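# Push the blue crate into the tunnel washer

## Task

Get the blue crate into the tunnel washer, then open the gripper so the robot is no longer holding it.

## Robot and tools

Robot: two arms, left_arm and right_arm, each ending in a parallel gripper. The fingers point along the gripper's own +z axis and close along its y axis. The reported end_effector_position is the spot between the finger pads, roughly 1 cm behind the tips.

World frame (used in every result): metres, origin on the table top midway between the arms, +x out over the table, +z up, left_arm sits toward +y. The arm names do not tell you which side of a picture an arm appears on. Printed hand positions can be slightly wrong, worse when an arm reaches far.

The 14-number row: used by execute_actions rows and by move's target. It is one list covering both arms: first left_arm's dx, dy, dz, rx, ry, rz, opening, then right_arm's seven in the same order. Every value lies in [-1, 1]; send all 14 even if one arm should stay put. dx..rz are an offset, not a pose: they are measured in that gripper's own axes, starting from its pose in the most recent result that reported it (before any result in the scene, and for the second or later call in one reply, from where it is when the motion begins). Scale: 1.0 equals 0.6 m of translation or 180 degrees of rotation; rx, ry, rz form a single rotation vector. The opening is absolute, not an offset: +1 is fully open (0.094 m), -1 closed.

execute_actions(actions, pictures optional): actions holds at most one item. An empty list just reports the state. {"rows": [...], "steps": n} runs up to 15 control steps of 1/30 s (default 15); row k is applied on step k and the final row repeats if rows run out. Each row is counted from the same starting pose, not from the row before. {"steps": n} alone (up to 300) is a wait that finishes n steps after the previous result, your reply time included. A refused call does nothing.

move(target, speed): target is one 14-number row as above. Each gripper travels on a straight path toward its offset pose; both paths finish together, lasting between 0.5 and 10 s (longer paths are cut off at 10 s, short of target). speed is the path's top speed in m/s, 0.002 to 0.5, default 0.25; rotation is capped at twice that in rad/s. Openings are sent when the move starts. Paths ignore obstacles and the other arm, and grippers can lag, drift, or exceed speed, especially with a nearly straight arm. Faster moves and targets set deeper past a contact hit and press harder. The result adds a "move:" line: ending (done, off_target, moving, held, fault) and limits (paced = pose clipped; held = some steps blocked, after which the arm may jump fast), plus each gripper's distance from its goal. If only one arm is named, the other finished fine.

wait(seconds): 0 to 10 s, sending nothing new; the scene keeps running.

zoom_image(camera, region): enlarges part of a camera's latest image. camera is cam_head_left, cam_head_right, cam_left_wrist or cam_right_wrist; region is [x0, y0, x1, y1] in that image's pixels, origin top-left, no bigger than 504 by 504. Head images are 504x504, wrist (fisheye) images 616x616. Calibration matrices are provided; actual cameras may be off by a couple of degrees and millimetres.

Replying with no tool call also ends things.

Control behaviour: each step, the commanded pose is clamped to within 70 mm and 16 degrees of the measured pose, and damped IK drives the joints, favouring position over orientation. After an action, an arm continues only to its last clamped pose, so far targets need several calls; check the result. Arms usually settle a centimetre or more low, and repeated zero offsets let them sag. To keep an arm in place, send in the first call of a reply the offset that returns it to the wanted pose (raise it if still low), then zeros. Zeros are not a pause: they pull the arm back to the reference pose. A "Hand target" line shows where the controller is currently steering each gripper.

Result lines: the state line lists each arm's position and quat_wxyz. grip_measured is the finger opening on the command scale (offset by up to ~1 mm per gripper); Joint positions ends with the opening in metres. To hold something, command about 0.03 below grip_measured (less for a lighter grip); pads give roughly 50 to 62 N, less on thin parts. "pose unreachable" means a clearance check altered or blocked that arm's command; HELD marks affected steps; FAULT lines report stops. Joint torque readings include gravity and friction and are noisy. Joint ranges (rad): waist -2.618 to 3.054, shoulder and elbow 0 to 3.142, wrist pitch and yaw -1.571 to 1.571, wrist roll -2.094 to 2.094.

Heat: holding loads warms motors; MOTOR HOT appears at 75 °C, at 90 °C the arm is paused 10 s, at 100 °C it goes limp and drops. Avoid long loaded holds.

Avoid: knocking any rigid object off or out of the work area (this fails the task), dropping or slipping the crate, slamming or pushing very hard, and letting the two arms collide or press together. Something may occasionally tug a held part or nudge a loose object. Favour quick, smooth, economical motions.

Each tool is called after "Request:" as name(argument=value, ...) on one line, values as JSON.

## Session

Request:
execute_actions(actions=[])

Scene clock: 0.00 s of 4200.00 s.
left_arm: end_effector_position=(+0.0586, +0.0593, +0.1158) grip_measured=+1.000 end_effector_quat_wxyz=(+0.233, +0.171, +0.957, -0.032) | right_arm: end_effector_position=(+0.4960, -0.4695, +0.3236) grip_measured=+1.000 end_effector_quat_wxyz=(+0.541, -0.320, +0.755, +0.187)
Joint positions: left_arm=[-1.664  1.047  0.794 -1.2   -0.461 -1.27   0.094] | right_arm=[-0.683  1.993  2.077 -0.982 -1.115 -0.913  0.094]
Joint velocities: left_arm=[ 0.012 -0.002 -0.002  0.022 -0.022 -0.007  0.   ] | right_arm=[-0.002  0.007  0.002  0.037 -0.051 -0.081  0.   ]
Joint torques (N m, as the arm reports them, + toward a larger angle): no reading
Motor temperatures (°C, as the motors report them): left_arm=[25 26 28 24 26 24] | right_arm=[25 23 24 25 23 24]
Hand target (left_arm): +0.061, +0.057, +0.121; +0.242, +0.168, +0.955, -0.039
Hand target (right_arm): +0.494, -0.467, +0.330; +0.546, -0.323, +0.750, +0.189

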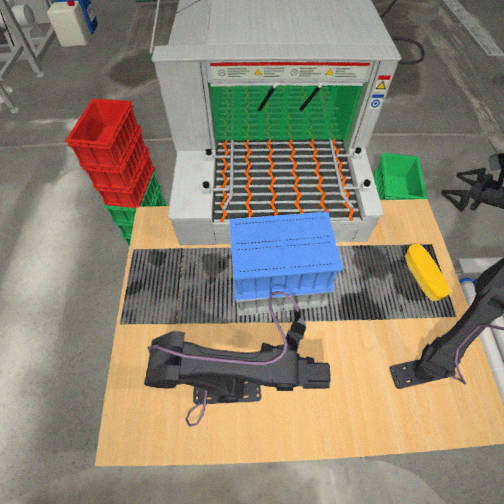

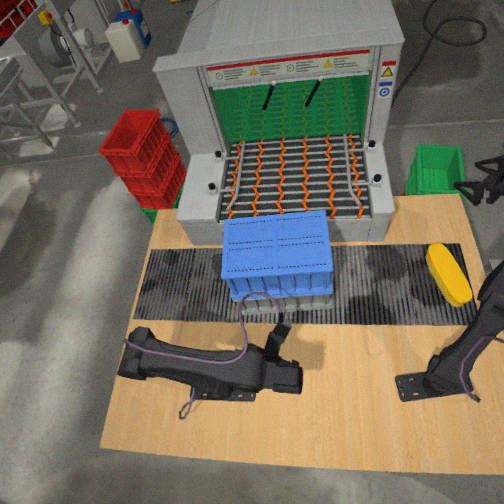

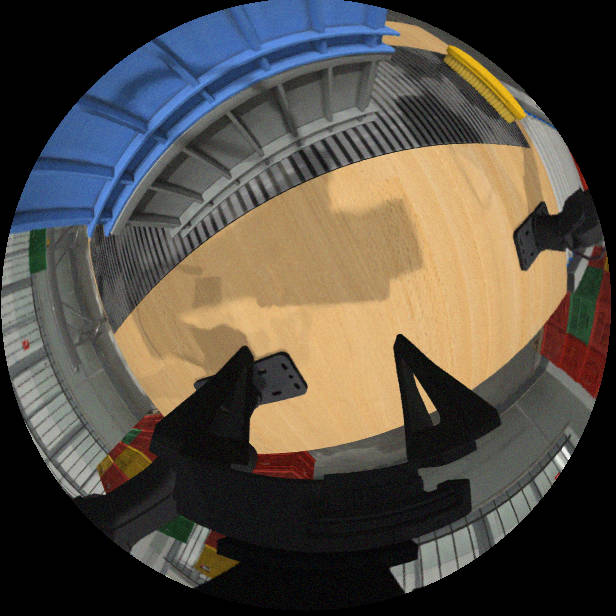

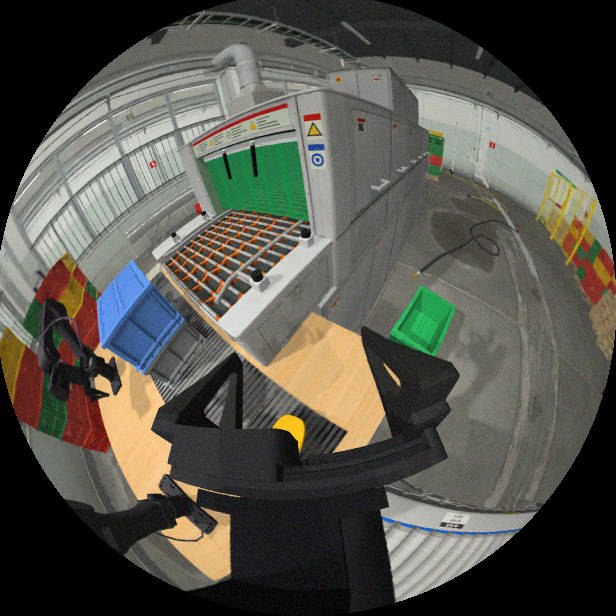

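Request:
zoom_image(camera="cam_head_left", region=[200, 50, 400, 130])

Request:
zoom_image(camera="cam_head_left", region=[160, 130, 400, 330])

Request:
zoom_image(camera="cam_right_wrist", region=[80, 100, 340, 400])

Request:
zoom_image(camera="cam_left_wrist", region=[0, 0, 420, 260])

Region (200, 50, 400, 130) of cam_head_left's 504x504 image, scaled by 2.520, with more detail than that image has; it fills the top 202 rows of this view, and the rest is white.

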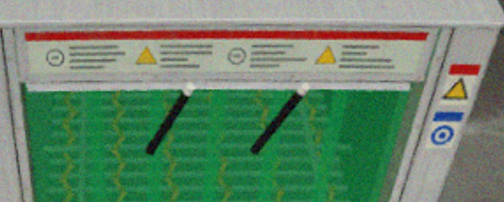

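Region (160, 130, 400, 330) of cam_head_left's 504x504 image, scaled by 2.100, with more detail than that image has.

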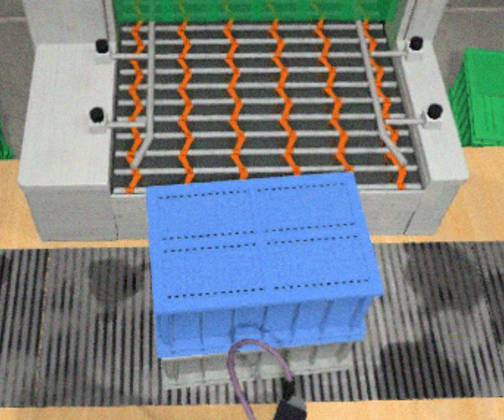

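Region (80, 100, 340, 400) of cam_right_wrist's 616x616 image, scaled by 1.680, with more detail than that image has; it fills the left 437 columns of this view, and the rest is white.

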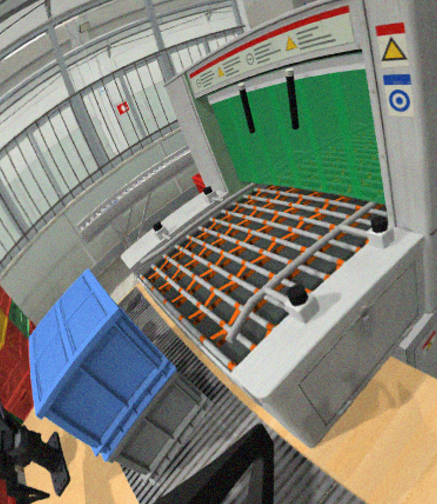

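Region (0, 0, 420, 260) of cam_left_wrist's 616x616 image, scaled by 1.200, with more detail than that image has; it fills the top 312 rows of this view, and the rest is white.

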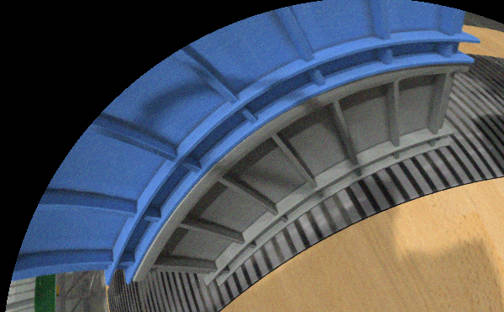

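Request:
move(target=[-0.332,0.092,-0.363,0.384,-0.120,-0.335,0,0.059,0.560,0.124,-0.143,-0.036,0.501,0])

Scene clock: 60.90 s of 4200.00 s.
left_arm: end_effector_position=(+0.1549, +0.0793, +0.3987) grip_measured=+0.002 end_effector_quat_wxyz=(+0.207, -0.225, +0.684, -0.662) | right_arm: end_effector_position=(+0.3123, -0.1870, +0.2388) grip_measured=+0.002 end_effector_quat_wxyz=(+0.199, +0.222, +0.682, +0.668)
Joint positions: left_arm=[-0.165  0.53   0.962 -0.485  0.797 -1.548  0.047] | right_arm=[ 0.045  1.082  0.412  0.631 -0.777  1.569  0.047]
Joint velocities: left_arm=[-0.007 -0.002  0.002  0.007  0.007 -0.037  0.   ] | right_arm=[ 0.002 -0.012 -0.002 -0.007  0.022 -0.022  0.   ]
Joint torques (N m, as the arm reports them, + toward a larger angle): left_arm=[-1.07  0.1   3.96  1.76 -0.07  0.01] | right_arm=[ 0.43 -4.93  7.91  1.81  0.13 -0.06]
Motor temperatures (°C, as the motors report them): left_arm=[25 26 31 26 26 24] | right_arm=[25 32 27 28 24 24]
Hand target (left_arm): +0.151, +0.079, +0.402; +0.217, -0.214, +0.678, -0.668
Hand target (right_arm): +0.309, -0.187, +0.245; +0.211, +0.213, +0.677, +0.672
Off the commanded pose (left_arm): 0.007 m, 2 deg.
Off the commanded pose (right_arm): 0.006 m, 2 deg.
move: done
camera_calibration (this result's frames):
cam_left_wrist: T_world_to_cam=[[-0.0686194, -0.119126, 0.990505, -0.36329], [-0.994288, 0.0895223, -0.0581148, 0.208682], [-0.0817494, -0.988835, -0.124588, 0.245259], [0, 0, 0, 1]] pos_world=[0.202611, 0.180562, 0.402524]
cam_right_wrist: T_world_to_cam=[[-0.25091, 0.0435841, -0.967029, 0.314064], [-0.965813, 0.0559986, 0.253119, 0.291366], [0.0651842, 0.997479, 0.0280434, 0.28675], [0, 0, 0, 1]] pos_world=[0.341515, -0.316031, 0.221917]

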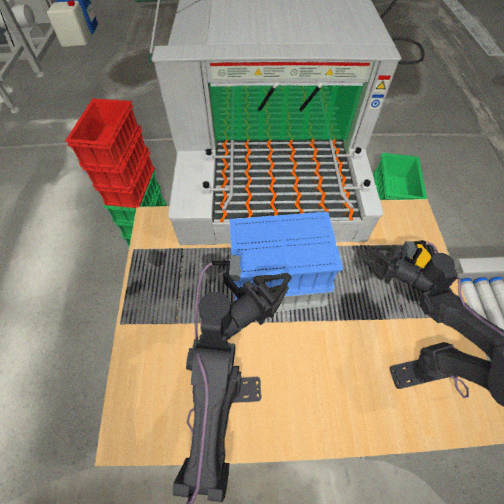

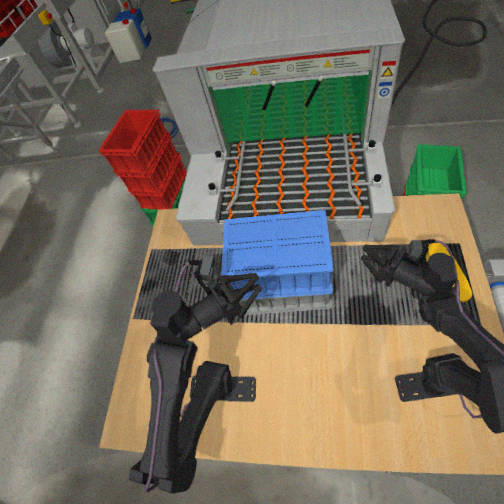

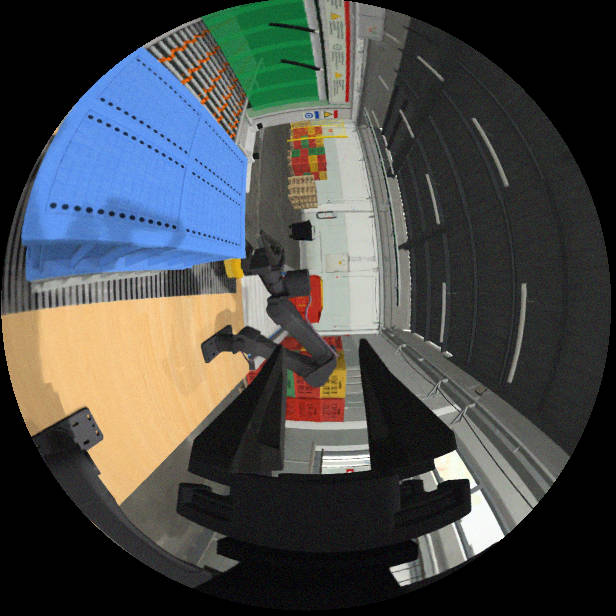

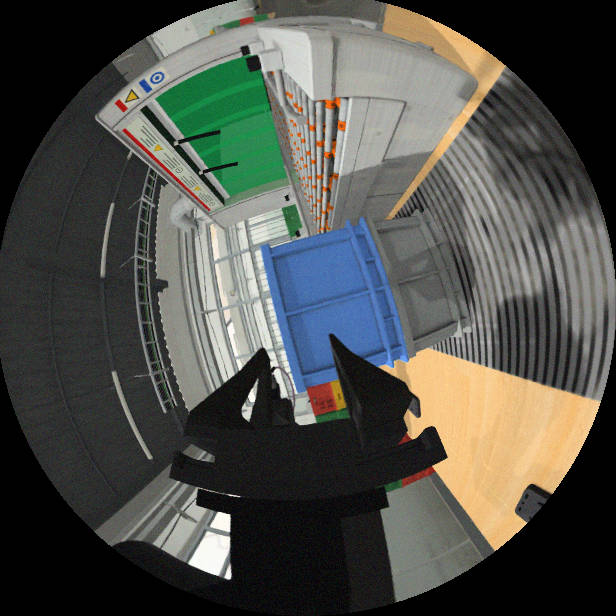

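Request:
execute_actions(actions=[])

Request:
zoom_image(camera="cam_right_wrist", region=[220, 180, 480, 420])

Scene clock: 63.63 s of 4200.00 s.
left_arm: end_effector_position=(+0.1551, +0.0794, +0.3989) grip_measured=+0.002 end_effector_quat_wxyz=(+0.207, -0.226, +0.684, -0.662) | right_arm: end_effector_position=(+0.3125, -0.1871, +0.2392) grip_measured=+0.002 end_effector_quat_wxyz=(+0.200, +0.223, +0.681, +0.668)
Joint positions: left_arm=[-0.165  0.53   0.962 -0.484  0.796 -1.55   0.047] | right_arm=[ 0.046  1.082  0.412  0.633 -0.775  1.57   0.047]
Joint velocities: left_arm=[ 0.002 -0.002 -0.007  0.022 -0.022  0.007 -0.001] | right_arm=[ 0.007  0.037 -0.002 -0.007  0.022 -0.081  0.001]
Joint torques (N m, as the arm reports them, + toward a larger angle): left_arm=[-1.16  0.1   3.93  1.76 -0.05 -0.01] | right_arm=[ 0.79 -4.93  7.82  1.77  0.11 -0.07]
Motor temperatures (°C, as the motors report them): left_arm=[25 26 31 26 26 24] | right_arm=[25 31 27 29 23 24]
Hand target (left_arm): +0.151, +0.079, +0.402; +0.217, -0.214, +0.678, -0.668
Hand target (right_arm): +0.309, -0.186, +0.245; +0.211, +0.213, +0.677, +0.672
Off the commanded pose (left_arm): 0.007 m, 2 deg.
Off the commanded pose (right_arm): 0.005 m, 2 deg.
Steps of this call (steps 1 to 82: nothing new was sent). Readings (end_effector_position):
1: left_arm (+0.1549, +0.0793, +0.3987) | right_arm (+0.3123, -0.1870, +0.2389)
2: left_arm (+0.1549, +0.0793, +0.3988) | right_arm (+0.3123, -0.1870, +0.2390)
4: left_arm (+0.1550, +0.0793, +0.3988) | right_arm (+0.3123, -0.1870, +0.2390)
8: left_arm (+0.1551, +0.0794, +0.3989) | right_arm (+0.3124, -0.1870, +0.2391)
82: the state above
camera_calibration (this result's frames):
cam_left_wrist: T_world_to_cam=[[-0.0683783, -0.118216, 0.990631, -0.363636], [-0.9944, 0.0882717, -0.0581047, 0.208973], [-0.0805758, -0.989057, -0.12359, 0.244854], [0, 0, 0, 1]] pos_world=[0.202668, 0.18074, 0.402633]
cam_right_wrist: T_world_to_cam=[[-0.249945, 0.0447982, -0.967223, 0.314437], [-0.965985, 0.0568928, 0.25226, 0.291863], [0.0663288, 0.997375, 0.0290544, 0.28615], [0, 0, 0, 1]] pos_world=[0.341547, -0.316089, 0.222191]

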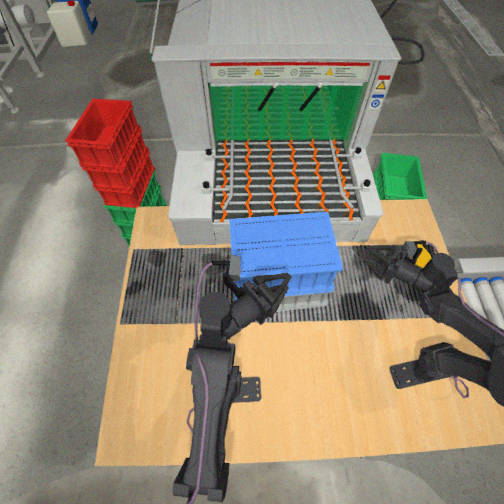

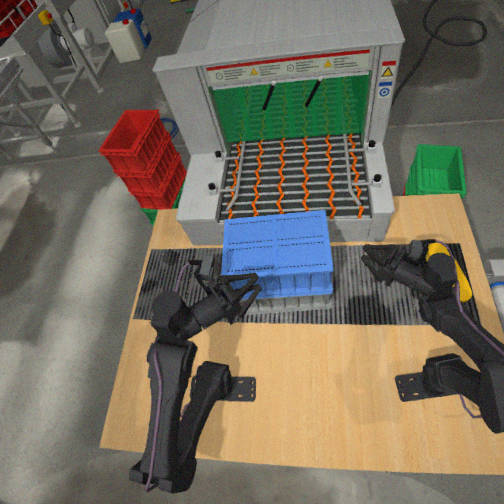

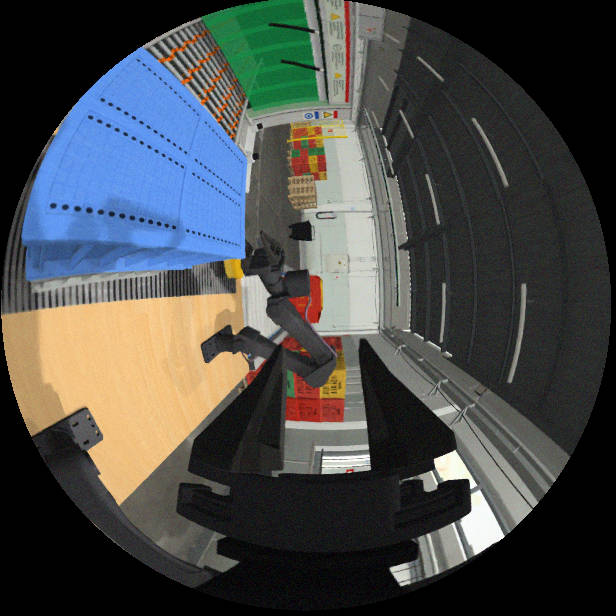

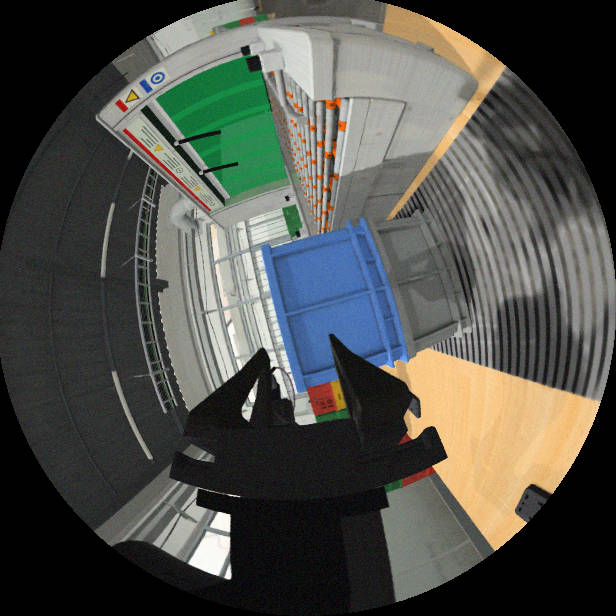

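Region (220, 180, 480, 420) of cam_right_wrist's 616x616 image, scaled by 1.938, with more detail than that image has; it fills the top 465 rows of this view, and the rest is white.

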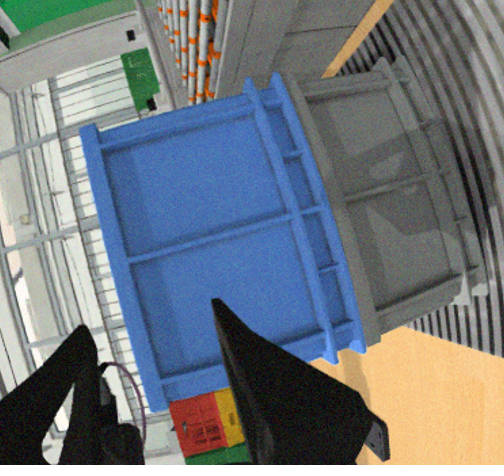

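Request:
move(target=[-0.37,0.25,-0.168,0,0,0,0,0.033,0.005,0.082,0,0,0,0])

Scene clock: 75.50 s of 4200.00 s.
left_arm: end_effector_position=(+0.2731, +0.2883, +0.2333) grip_measured=+0.002 end_effector_quat_wxyz=(+0.284, -0.324, +0.639, -0.637) | right_arm: end_effector_position=(+0.3203, -0.1391, +0.2327) grip_measured=+0.002 end_effector_quat_wxyz=(+0.190, +0.230, +0.686, +0.663)
Joint positions: left_arm=[ 0.85   1.234  0.677 -0.253  1.533 -0.809  0.047] | right_arm=[ 0.255  1.206  0.469  0.68  -0.569  1.585  0.047]
Joint velocities: left_arm=[-0.022  0.012 -0.002 -0.051  0.007  0.066 -0.   ] | right_arm=[ 0.007 -0.012 -0.002 -0.022 -0.037  0.066  0.001]
Joint torques (N m, as the arm reports them, + toward a larger angle): left_arm=[ 0.87 -2.57  8.42  0.77  0.77  0.19] | right_arm=[ 0.65 -2.95 10.62  1.85  0.1  -0.08]
Motor temperatures (°C, as the motors report them): left_arm=[25 26 30 28 26 24] | right_arm=[25 28 27 30 23 24]
Hand target (left_arm): +0.274, +0.292, +0.245; +0.298, -0.305, +0.642, -0.638
Hand target (right_arm): +0.325, -0.136, +0.242; +0.200, +0.223, +0.681, +0.668
Off the commanded pose (left_arm): 0.017 m, 15 deg.
Off the commanded pose (right_arm): 0.010 m, 2 deg.
joint sent to its limit (left arm) — the command would take joint 5 (wrist yaw) past its upper limit, so that joint was sent only as far as its limit.
move: off_target (left_arm); limits=paced
camera_calibration (this result's frames):
cam_left_wrist: T_world_to_cam=[[-0.0215536, -0.101227, 0.99463, -0.18545], [-0.982965, -0.179482, -0.0395673, 0.368057], [0.182524, -0.978539, -0.0956339, 0.35913], [0, 0, 0, 1]] pos_world=[0.292241, 0.39871, 0.233362]
cam_right_wrist: T_world_to_cam=[[-0.27696, 0.0382474, -0.96012, 0.314109], [-0.958725, 0.0559016, 0.278785, 0.289701], [0.064335, 0.997703, 0.0211863, 0.240536], [0, 0, 0, 1]] pos_world=[0.349265, -0.268192, 0.215722]

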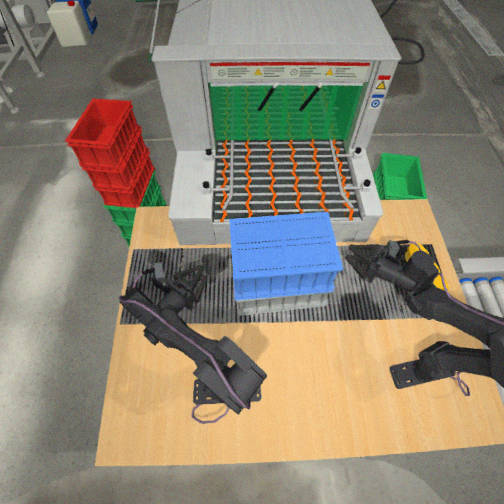

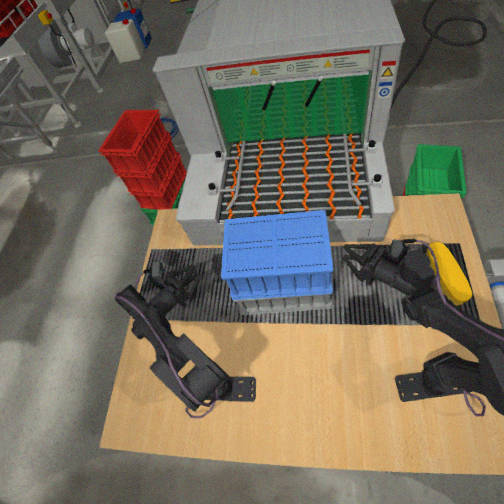

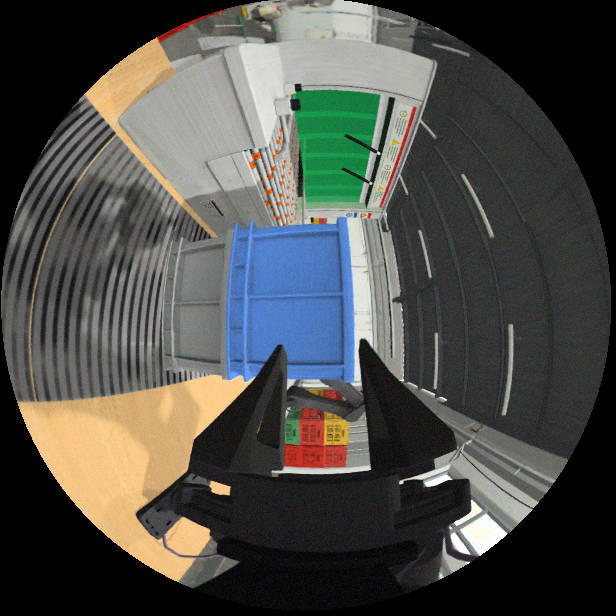

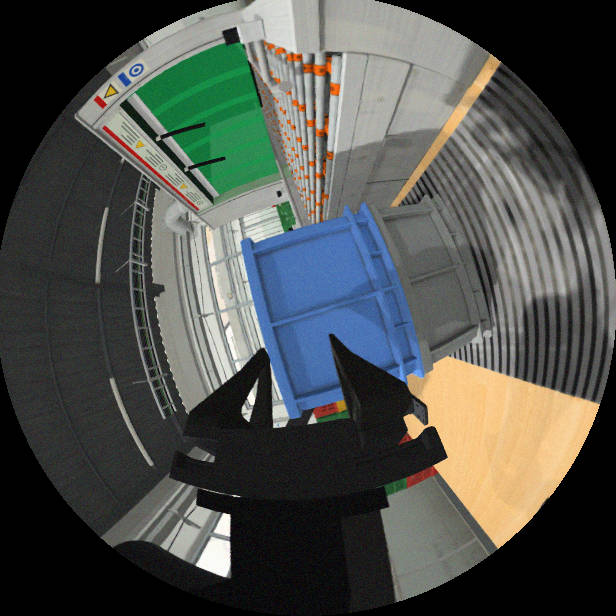

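Request:
move(target=[0.036,-0.057,0.109,0.015,0.033,0.022,0,-0.005,0.057,0.005,-0.022,-0.002,-0.02,0], speed=0.1)

Scene clock: 86.27 s of 4200.00 s.
left_arm: end_effector_position=(+0.3089, +0.2325, +0.2752) grip_measured=+0.002 end_effector_quat_wxyz=(+0.284, -0.260, +0.646, -0.659) | right_arm: end_effector_position=(+0.3248, -0.1373, +0.2500) grip_measured=+0.002 end_effector_quat_wxyz=(+0.201, +0.219, +0.678, +0.672)
Joint positions: left_arm=[ 0.566  1.224  0.544  0.825  1.358 -1.69   0.047] | right_arm=[ 0.255  1.206  0.508  0.68  -0.569  1.583  0.047]
Joint velocities: left_arm=[-0.007 -0.002 -0.007  0.007  0.051  0.037  0.001] | right_arm=[-0.007  0.027  0.002  0.007  0.081  0.051  0.   ]
Joint torques (N m, as the arm reports them, + toward a larger angle): left_arm=[-1.15 -1.52  4.89  1.34 -0.2   0.  ] | right_arm=[-0.51 -5.47 10.49  1.8   0.05 -0.22]
Motor temperatures (°C, as the motors report them): left_arm=[25 27 32 28 26 24] | right_arm=[25 27 28 31 23 24]
Hand target (left_arm): +0.311, +0.231, +0.271; +0.283, -0.261, +0.644, -0.661
Hand target (right_arm): +0.327, -0.138, +0.266; +0.221, +0.204, +0.669, +0.679
Off the commanded pose (left_arm): 0.009 m, 1 deg.
Off the commanded pose (right_arm): 0.017 m, 3 deg.
move: off_target (right_arm)
camera_calibration (this result's frames):
cam_left_wrist: T_world_to_cam=[[-0.122318, -0.108941, 0.986494, -0.196773], [-0.988023, -0.0808367, -0.131435, 0.398754], [0.0940635, -0.990756, -0.0977482, 0.332789], [0, 0, 0, 1]] pos_world=[0.338606, 0.34051, 0.279055]
cam_right_wrist: T_world_to_cam=[[-0.240842, 0.0517386, -0.969184, 0.324264], [-0.968506, 0.0521883, 0.24346, 0.300538], [0.0631763, 0.997296, 0.0375399, 0.234249], [0, 0, 0, 1]] pos_world=[0.354371, -0.266077, 0.232309]

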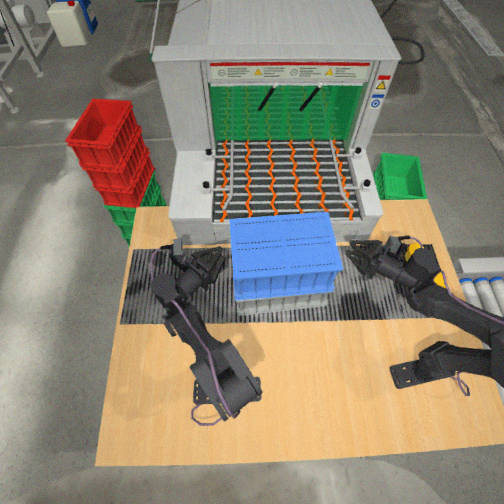

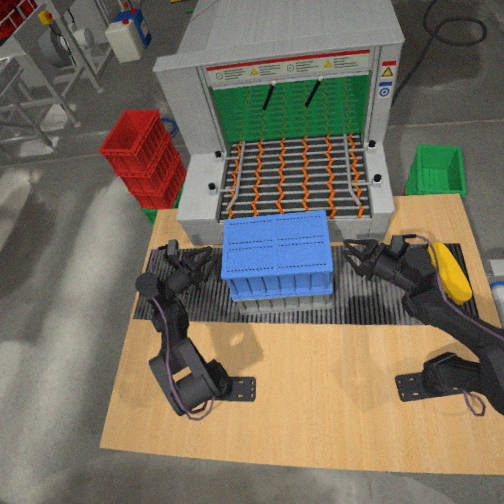

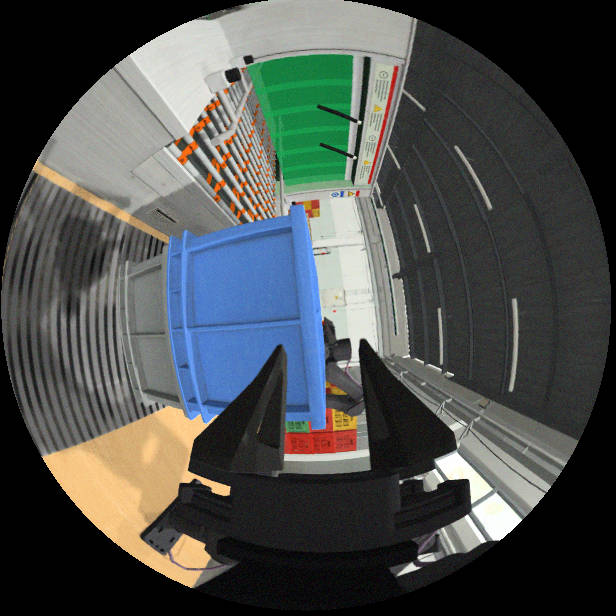

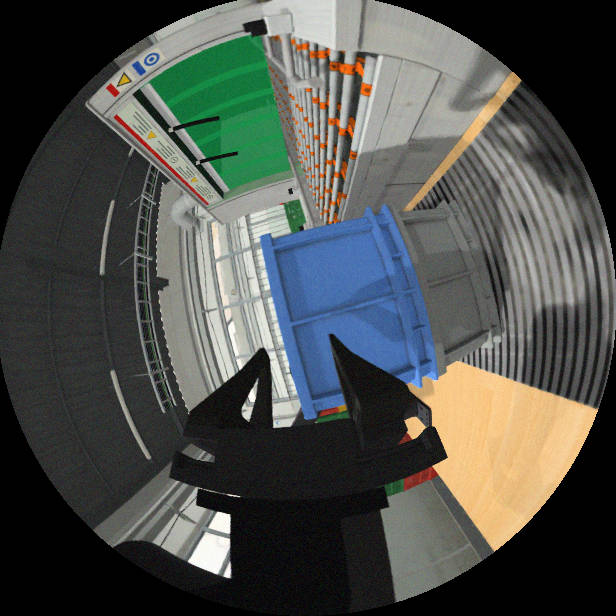

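Request:
move(target=[0.033,0.013,0.033,-0.005,0,-0.008,0,0.026,0.035,0.037,-0.015,0,-0.01,0], speed=0.05)

Request:
zoom_image(camera="cam_head_left", region=[170, 200, 400, 320])

Scene clock: 92.73 s of 4200.00 s.
left_arm: end_effector_position=(+0.3122, +0.2092, +0.2639) grip_measured=+0.002 end_effector_quat_wxyz=(+0.261, -0.282, +0.644, -0.662) | right_arm: end_effector_position=(+0.3219, -0.1138, +0.2619) grip_measured=+0.002 end_effector_quat_wxyz=(+0.206, +0.213, +0.671, +0.680)
Joint positions: left_arm=[ 0.469  1.178  0.514  0.706  1.263 -1.647  0.047] | right_arm=[ 0.352  1.231  0.548  0.694 -0.474  1.588  0.047]
Joint velocities: left_arm=[ 0.007 -0.022  0.002 -0.066 -0.007  0.037  0.   ] | right_arm=[ 0.002 -0.002  0.002  0.051 -0.037  0.022 -0.   ]
Joint torques (N m, as the arm reports them, + toward a larger angle): left_arm=[-1.16 -4.75  5.24  1.13 -0.12  0.19] | right_arm=[ 0.53 -3.6  10.48  1.93  0.1  -0.17]
Motor temperatures (°C, as the motors report them): left_arm=[25 27 31 28 26 24] | right_arm=[25 27 28 32 23 24]
Hand target (left_arm): +0.309, +0.205, +0.267; +0.273, -0.270, +0.647, -0.659
Hand target (right_arm): +0.325, -0.111, +0.271; +0.217, +0.204, +0.665, +0.685
Off the commanded pose (left_arm): 0.007 m, 2 deg.
Off the commanded pose (right_arm): 0.010 m, 2 deg.
move: done
camera_calibration (this result's frames):
cam_left_wrist: T_world_to_cam=[[-0.0681578, -0.0792962, 0.994518, -0.213031], [-0.993843, -0.0818861, -0.0746405, 0.385722], [0.087356, -0.993482, -0.0732268, 0.3044], [0, 0, 0, 1]] pos_world=[0.342236, 0.317109, 0.262944]
cam_right_wrist: T_world_to_cam=[[-0.220131, 0.0654063, -0.973275, 0.329804], [-0.973651, 0.0461853, 0.223319, 0.2999], [0.0595575, 0.996789, 0.0535161, 0.207482], [0, 0, 0, 1]] pos_world=[0.352241, -0.242238, 0.242913]

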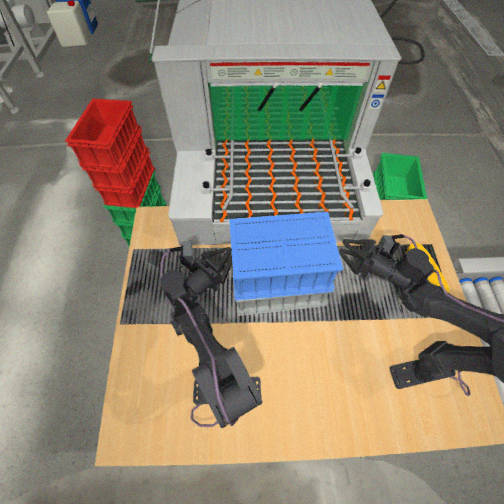

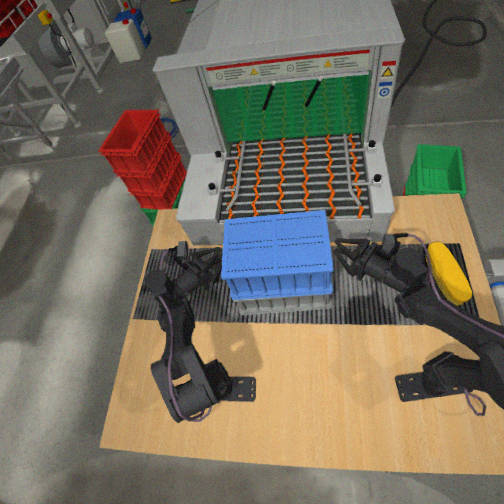

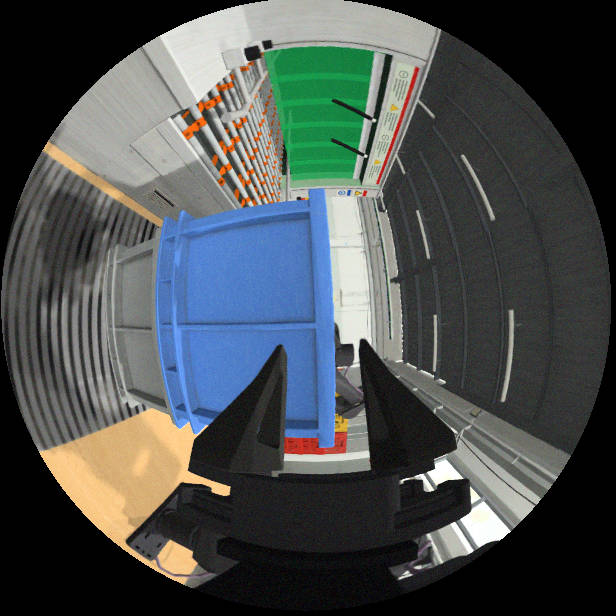

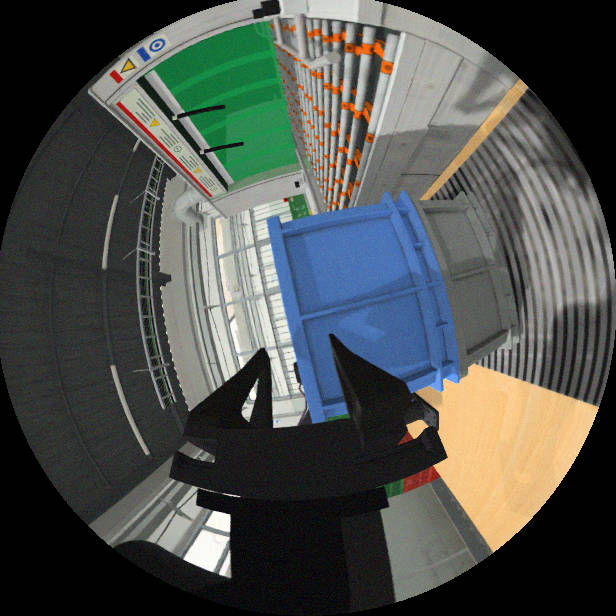

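Region (170, 200, 400, 320) of cam_head_left's 504x504 image, scaled by 2.191, with more detail than that image has; it fills the top 263 rows of this view, and the rest is white.

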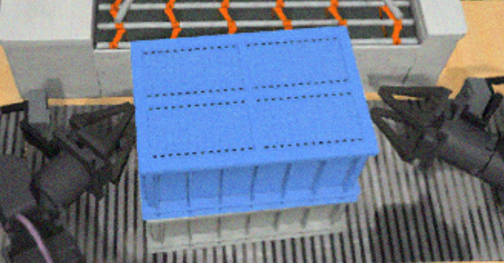

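Request:
move(target=[0.033,-0.006,0.027,0.005,0,0.005,-0.2,0.025,0.01,0.045,-0.005,0,-0.005,-0.2], speed=0.03)

Request:
zoom_image(camera="cam_head_left", region=[170, 200, 400, 320])

Scene clock: 97.43 s of 4200.00 s.
left_arm: end_effector_position=(+0.3197, +0.1990, +0.2638) grip_measured=-0.198 end_effector_quat_wxyz=(+0.279, -0.302, +0.632, -0.657) | right_arm: end_effector_position=(+0.3268, -0.0938, +0.2579) grip_measured=-0.198 end_effector_quat_wxyz=(+0.212, +0.227, +0.670, +0.674)
Joint positions: left_arm=[ 0.394  1.145  0.489  0.701  1.131 -1.656  0.038] | right_arm=[ 0.435  1.292  0.583  0.707 -0.362  1.592  0.038]
Joint velocities: left_arm=[-0.007 -0.002  0.002 -0.066  0.022 -0.037  0.001] | right_arm=[-0.012  0.017 -0.012  0.007 -0.037 -0.007  0.   ]
Joint torques (N m, as the arm reports them, + toward a larger angle): left_arm=[-2.6  -4.72  5.02  1.4   0.35 -0.05] | right_arm=[ 1.36 -3.67 10.95  1.97 -0.11 -0.18]
Motor temperatures (°C, as the motors report them): left_arm=[25 27 31 28 26 24] | right_arm=[25 27 28 32 23 24]
Hand target (left_arm): +0.310, +0.184, +0.269; +0.269, -0.275, +0.640, -0.665
Hand target (right_arm): +0.325, -0.084, +0.269; +0.213, +0.206, +0.667, +0.684
Off the commanded pose (left_arm): 0.019 m, 4 deg.
Off the commanded pose (right_arm): 0.015 m, 3 deg.
move: off_target (left_arm, right_arm)
camera_calibration (this result's frames):
cam_left_wrist: T_world_to_cam=[[-0.0633436, -0.0730235, 0.995317, -0.216183], [-0.987528, -0.139454, -0.0730792, 0.401369], [0.144137, -0.987532, -0.0632792, 0.271711], [0, 0, 0, 1]] pos_world=[0.343506, 0.30851, 0.261696]
cam_right_wrist: T_world_to_cam=[[-0.231897, 0.0681076, -0.970353, 0.329046], [-0.968542, 0.0764145, 0.236827, 0.302355], [0.0902788, 0.994747, 0.0482448, 0.178594], [0, 0, 0, 1]] pos_world=[0.353025, -0.223171, 0.239069]

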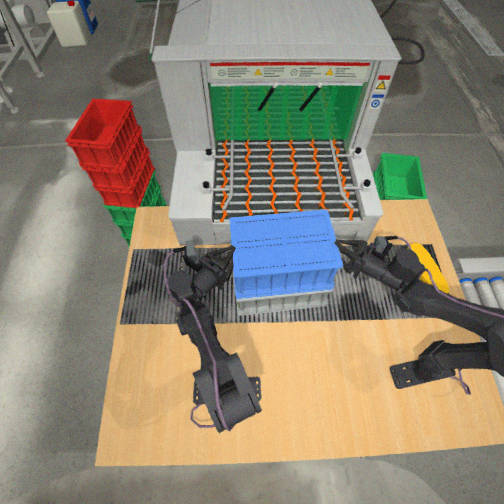

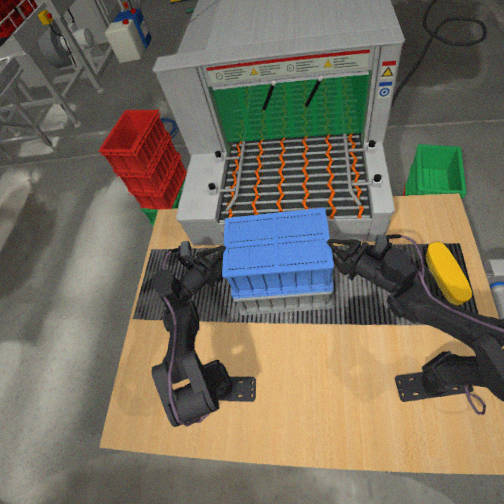

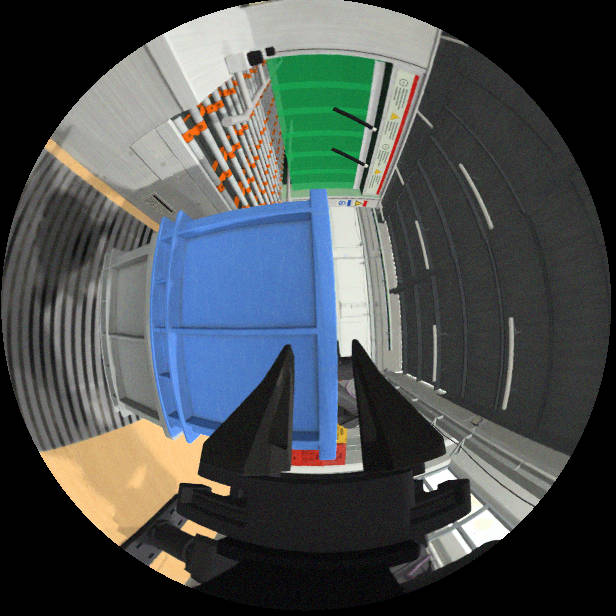

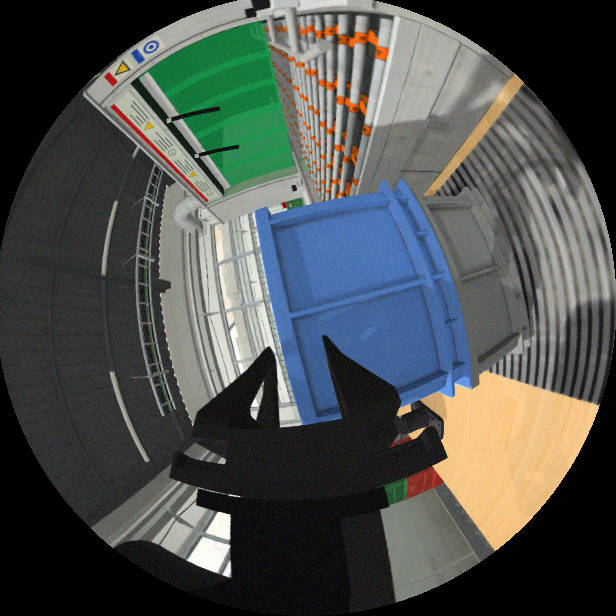

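Region (170, 200, 400, 320) of cam_head_left's 504x504 image, scaled by 2.191, with more detail than that image has; it fills the top 263 rows of this view, and the rest is white.

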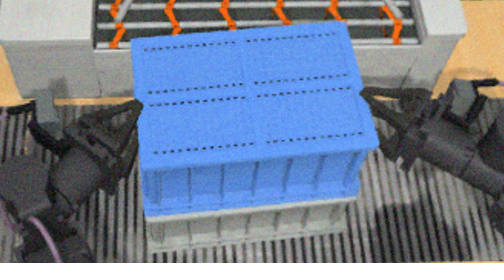

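Request:
move(target=[0.02,-0.012,0.012,0.005,0.01,0.005,-0.85,0.012,0.022,0.014,-0.005,-0.008,-0.005,-0.85], speed=0.03)

Request:
zoom_image(camera="cam_head_left", region=[170, 200, 400, 320])

Scene clock: 101.23 s of 4200.00 s.
left_arm: end_effector_position=(+0.3240, +0.2012, +0.2675) grip_measured=-0.766 end_effector_quat_wxyz=(+0.293, -0.307, +0.625, -0.655) | right_arm: end_effector_position=(+0.3305, -0.0921, +0.2631) grip_measured=-0.779 end_effector_quat_wxyz=(+0.232, +0.240, +0.662, +0.671)
Joint positions: left_arm=[ 0.384  1.143  0.491  0.715  1.09  -1.663  0.011] | right_arm=[ 0.467  1.291  0.594  0.706 -0.28   1.588  0.01 ]
Joint velocities: left_arm=[-0.012  0.002 -0.002  0.022 -0.022 -0.022  0.001] | right_arm=[ 0.012 -0.007  0.007  0.007  0.007 -0.022  0.   ]
Joint torques (N m, as the arm reports them, + toward a larger angle): left_arm=[-2.81 -3.57  5.84  1.37  0.35 -0.14] | right_arm=[ 1.77 -5.64 11.09  1.52 -0.04 -0.1 ]
Motor temperatures (°C, as the motors report them): left_arm=[25 27 31 28 26 24] | right_arm=[25 26 29 33 23 24]
Hand target (left_arm): +0.317, +0.186, +0.272; +0.276, -0.284, +0.633, -0.665
Hand target (right_arm): +0.326, -0.083, +0.271; +0.227, +0.228, +0.664, +0.675
Off the commanded pose (left_arm): 0.017 m, 4 deg.
Off the commanded pose (right_arm): 0.013 m, 1 deg.
move: off_target (left_arm, right_arm)
camera_calibration (this result's frames):
cam_left_wrist: T_world_to_cam=[[-0.0736451, -0.0746025, 0.99449, -0.215569], [-0.98172, -0.17007, -0.0854573, 0.413759], [0.175508, -0.982604, -0.060714, 0.261602], [0, 0, 0, 1]] pos_world=[0.344407, 0.311337, 0.265623]
cam_right_wrist: T_world_to_cam=[[-0.216447, 0.0831946, -0.972743, 0.331758], [-0.966367, 0.123471, 0.225588, 0.311103], [0.138873, 0.988855, 0.0536715, 0.158353], [0, 0, 0, 1]] pos_world=[0.350457, -0.2226, 0.244035]

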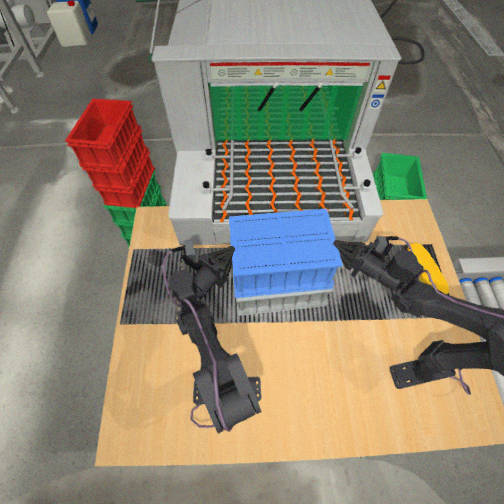

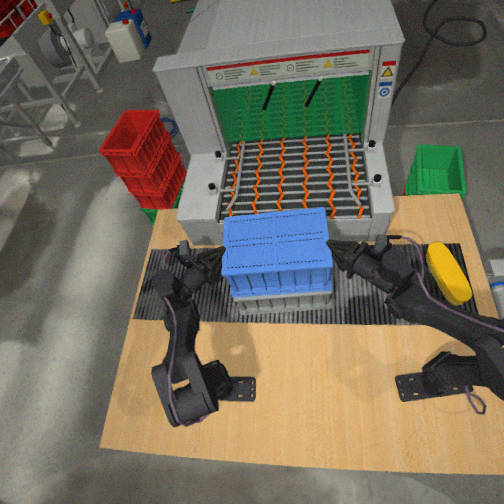

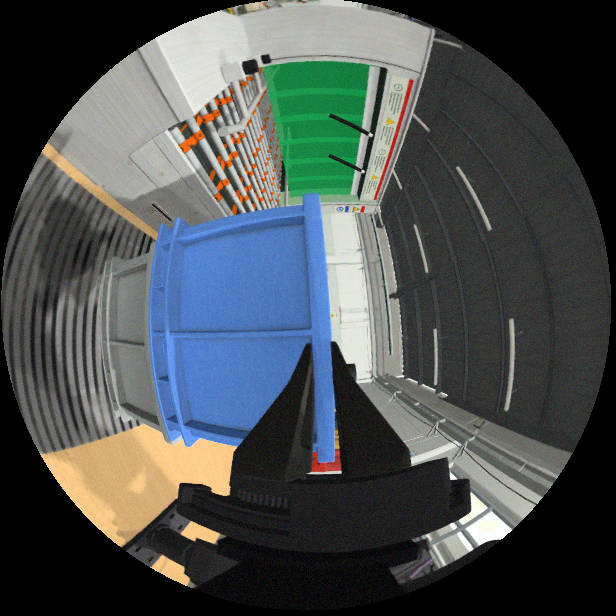

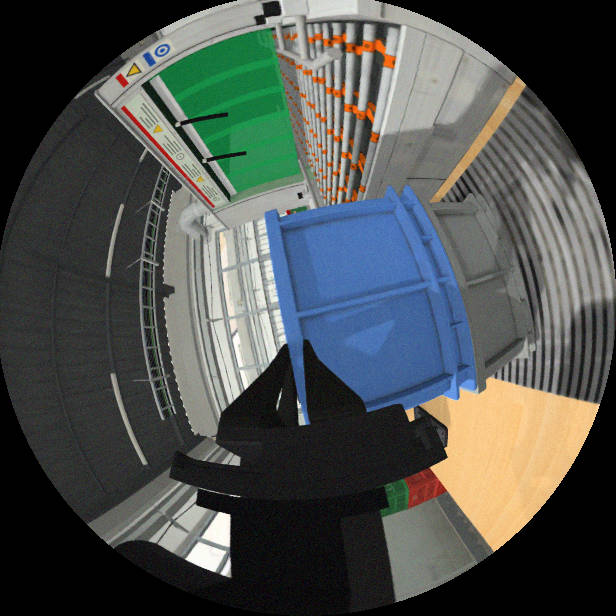

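Region (170, 200, 400, 320) of cam_head_left's 504x504 image, scaled by 2.191, with more detail than that image has; it fills the top 263 rows of this view, and the rest is white.

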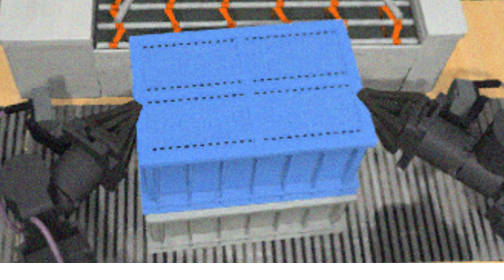

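Request:
move(target=[0.013,-0.15,0.011,0.005,0.01,0.005,-0.82,0.01,0.16,0.013,-0.005,0.008,-0.005,-0.83], speed=0.05)

Scene clock: 106.97 s of 4200.00 s.
left_arm: end_effector_position=(+0.3343, +0.2063, +0.3205) grip_measured=-0.766 end_effector_quat_wxyz=(+0.264, -0.342, +0.623, -0.652) | right_arm: end_effector_position=(+0.3412, -0.0866, +0.3228) grip_measured=-0.779 end_effector_quat_wxyz=(+0.214, +0.261, +0.681, +0.650)
Joint positions: left_arm=[ 0.384  1.104  0.741  0.343  1.08  -1.671  0.011] | right_arm=[ 0.463  1.244  0.885  0.294 -0.28   1.6    0.01 ]
Joint velocities: left_arm=[ 0.017 -0.017 -0.002 -0.095 -0.037 -0.051  0.   ] | right_arm=[ 0.012 -0.007 -0.002 -0.139  0.007 -0.125  0.001]
Joint torques (N m, as the arm reports them, + toward a larger angle): left_arm=[-1.38 -5.62 10.09  1.7   0.31 -0.08] | right_arm=[ 0.43 -8.36 12.18  2.16 -0.2  -0.26]
Motor temperatures (°C, as the motors report them): left_arm=[25 27 32 29 26 24] | right_arm=[25 27 29 33 23 24]
Hand target (left_arm): +0.323, +0.195, +0.356; +0.290, -0.290, +0.627, -0.662
Hand target (right_arm): +0.332, -0.085, +0.358; +0.232, +0.225, +0.661, +0.677
Off the commanded pose (left_arm): 0.040 m, 7 deg.
Off the commanded pose (right_arm): 0.038 m, 6 deg.
move: off_target (left_arm, right_arm)
camera_calibration (this result's frames):
cam_left_wrist: T_world_to_cam=[[0.008023, -0.0366342, 0.999297, -0.303799], [-0.983554, -0.18061, 0.00127545, 0.404244], [0.180436, -0.982872, -0.0374807, 0.259021], [0, 0, 0, 1]] pos_world=[0.353297, 0.316466, 0.312778]
cam_right_wrist: T_world_to_cam=[[-0.283947, 0.0504802, -0.95751, 0.406959], [-0.947729, 0.136806, 0.288259, 0.281901], [0.145545, 0.989311, 0.00899583, 0.160347], [0, 0, 0, 1]] pos_world=[0.359383, -0.217742, 0.306964]

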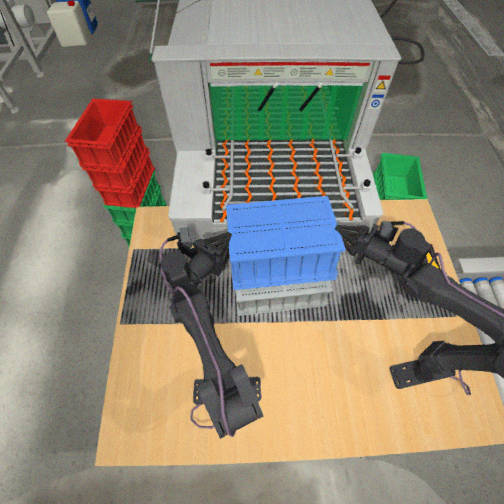

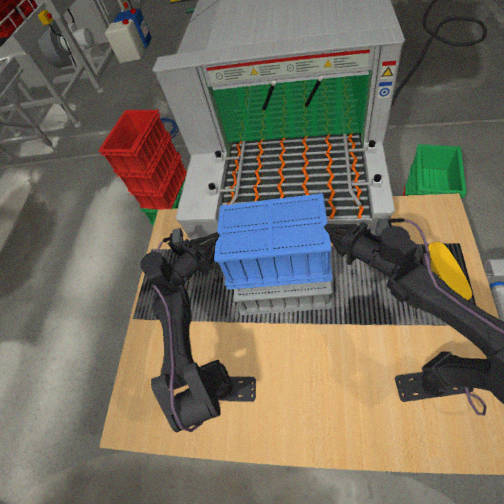

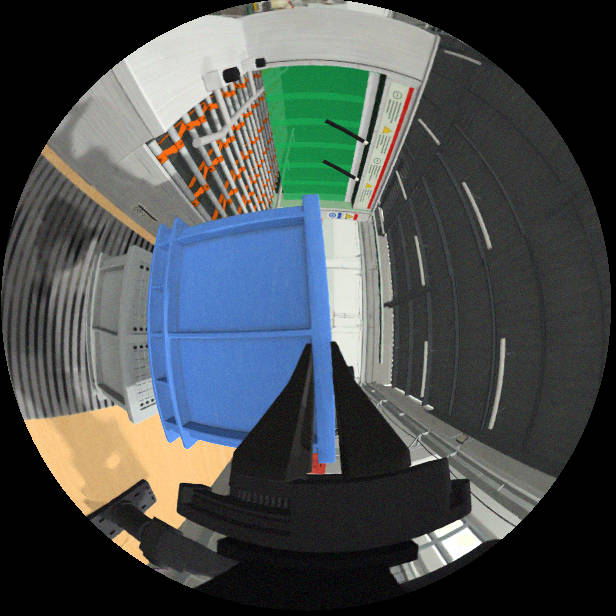

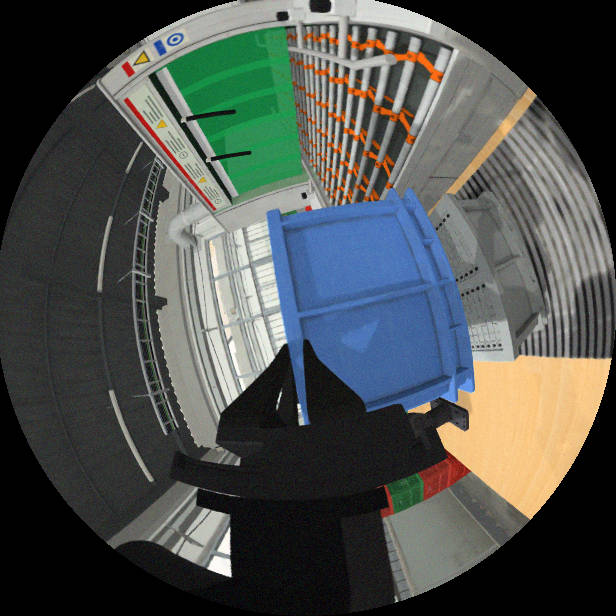

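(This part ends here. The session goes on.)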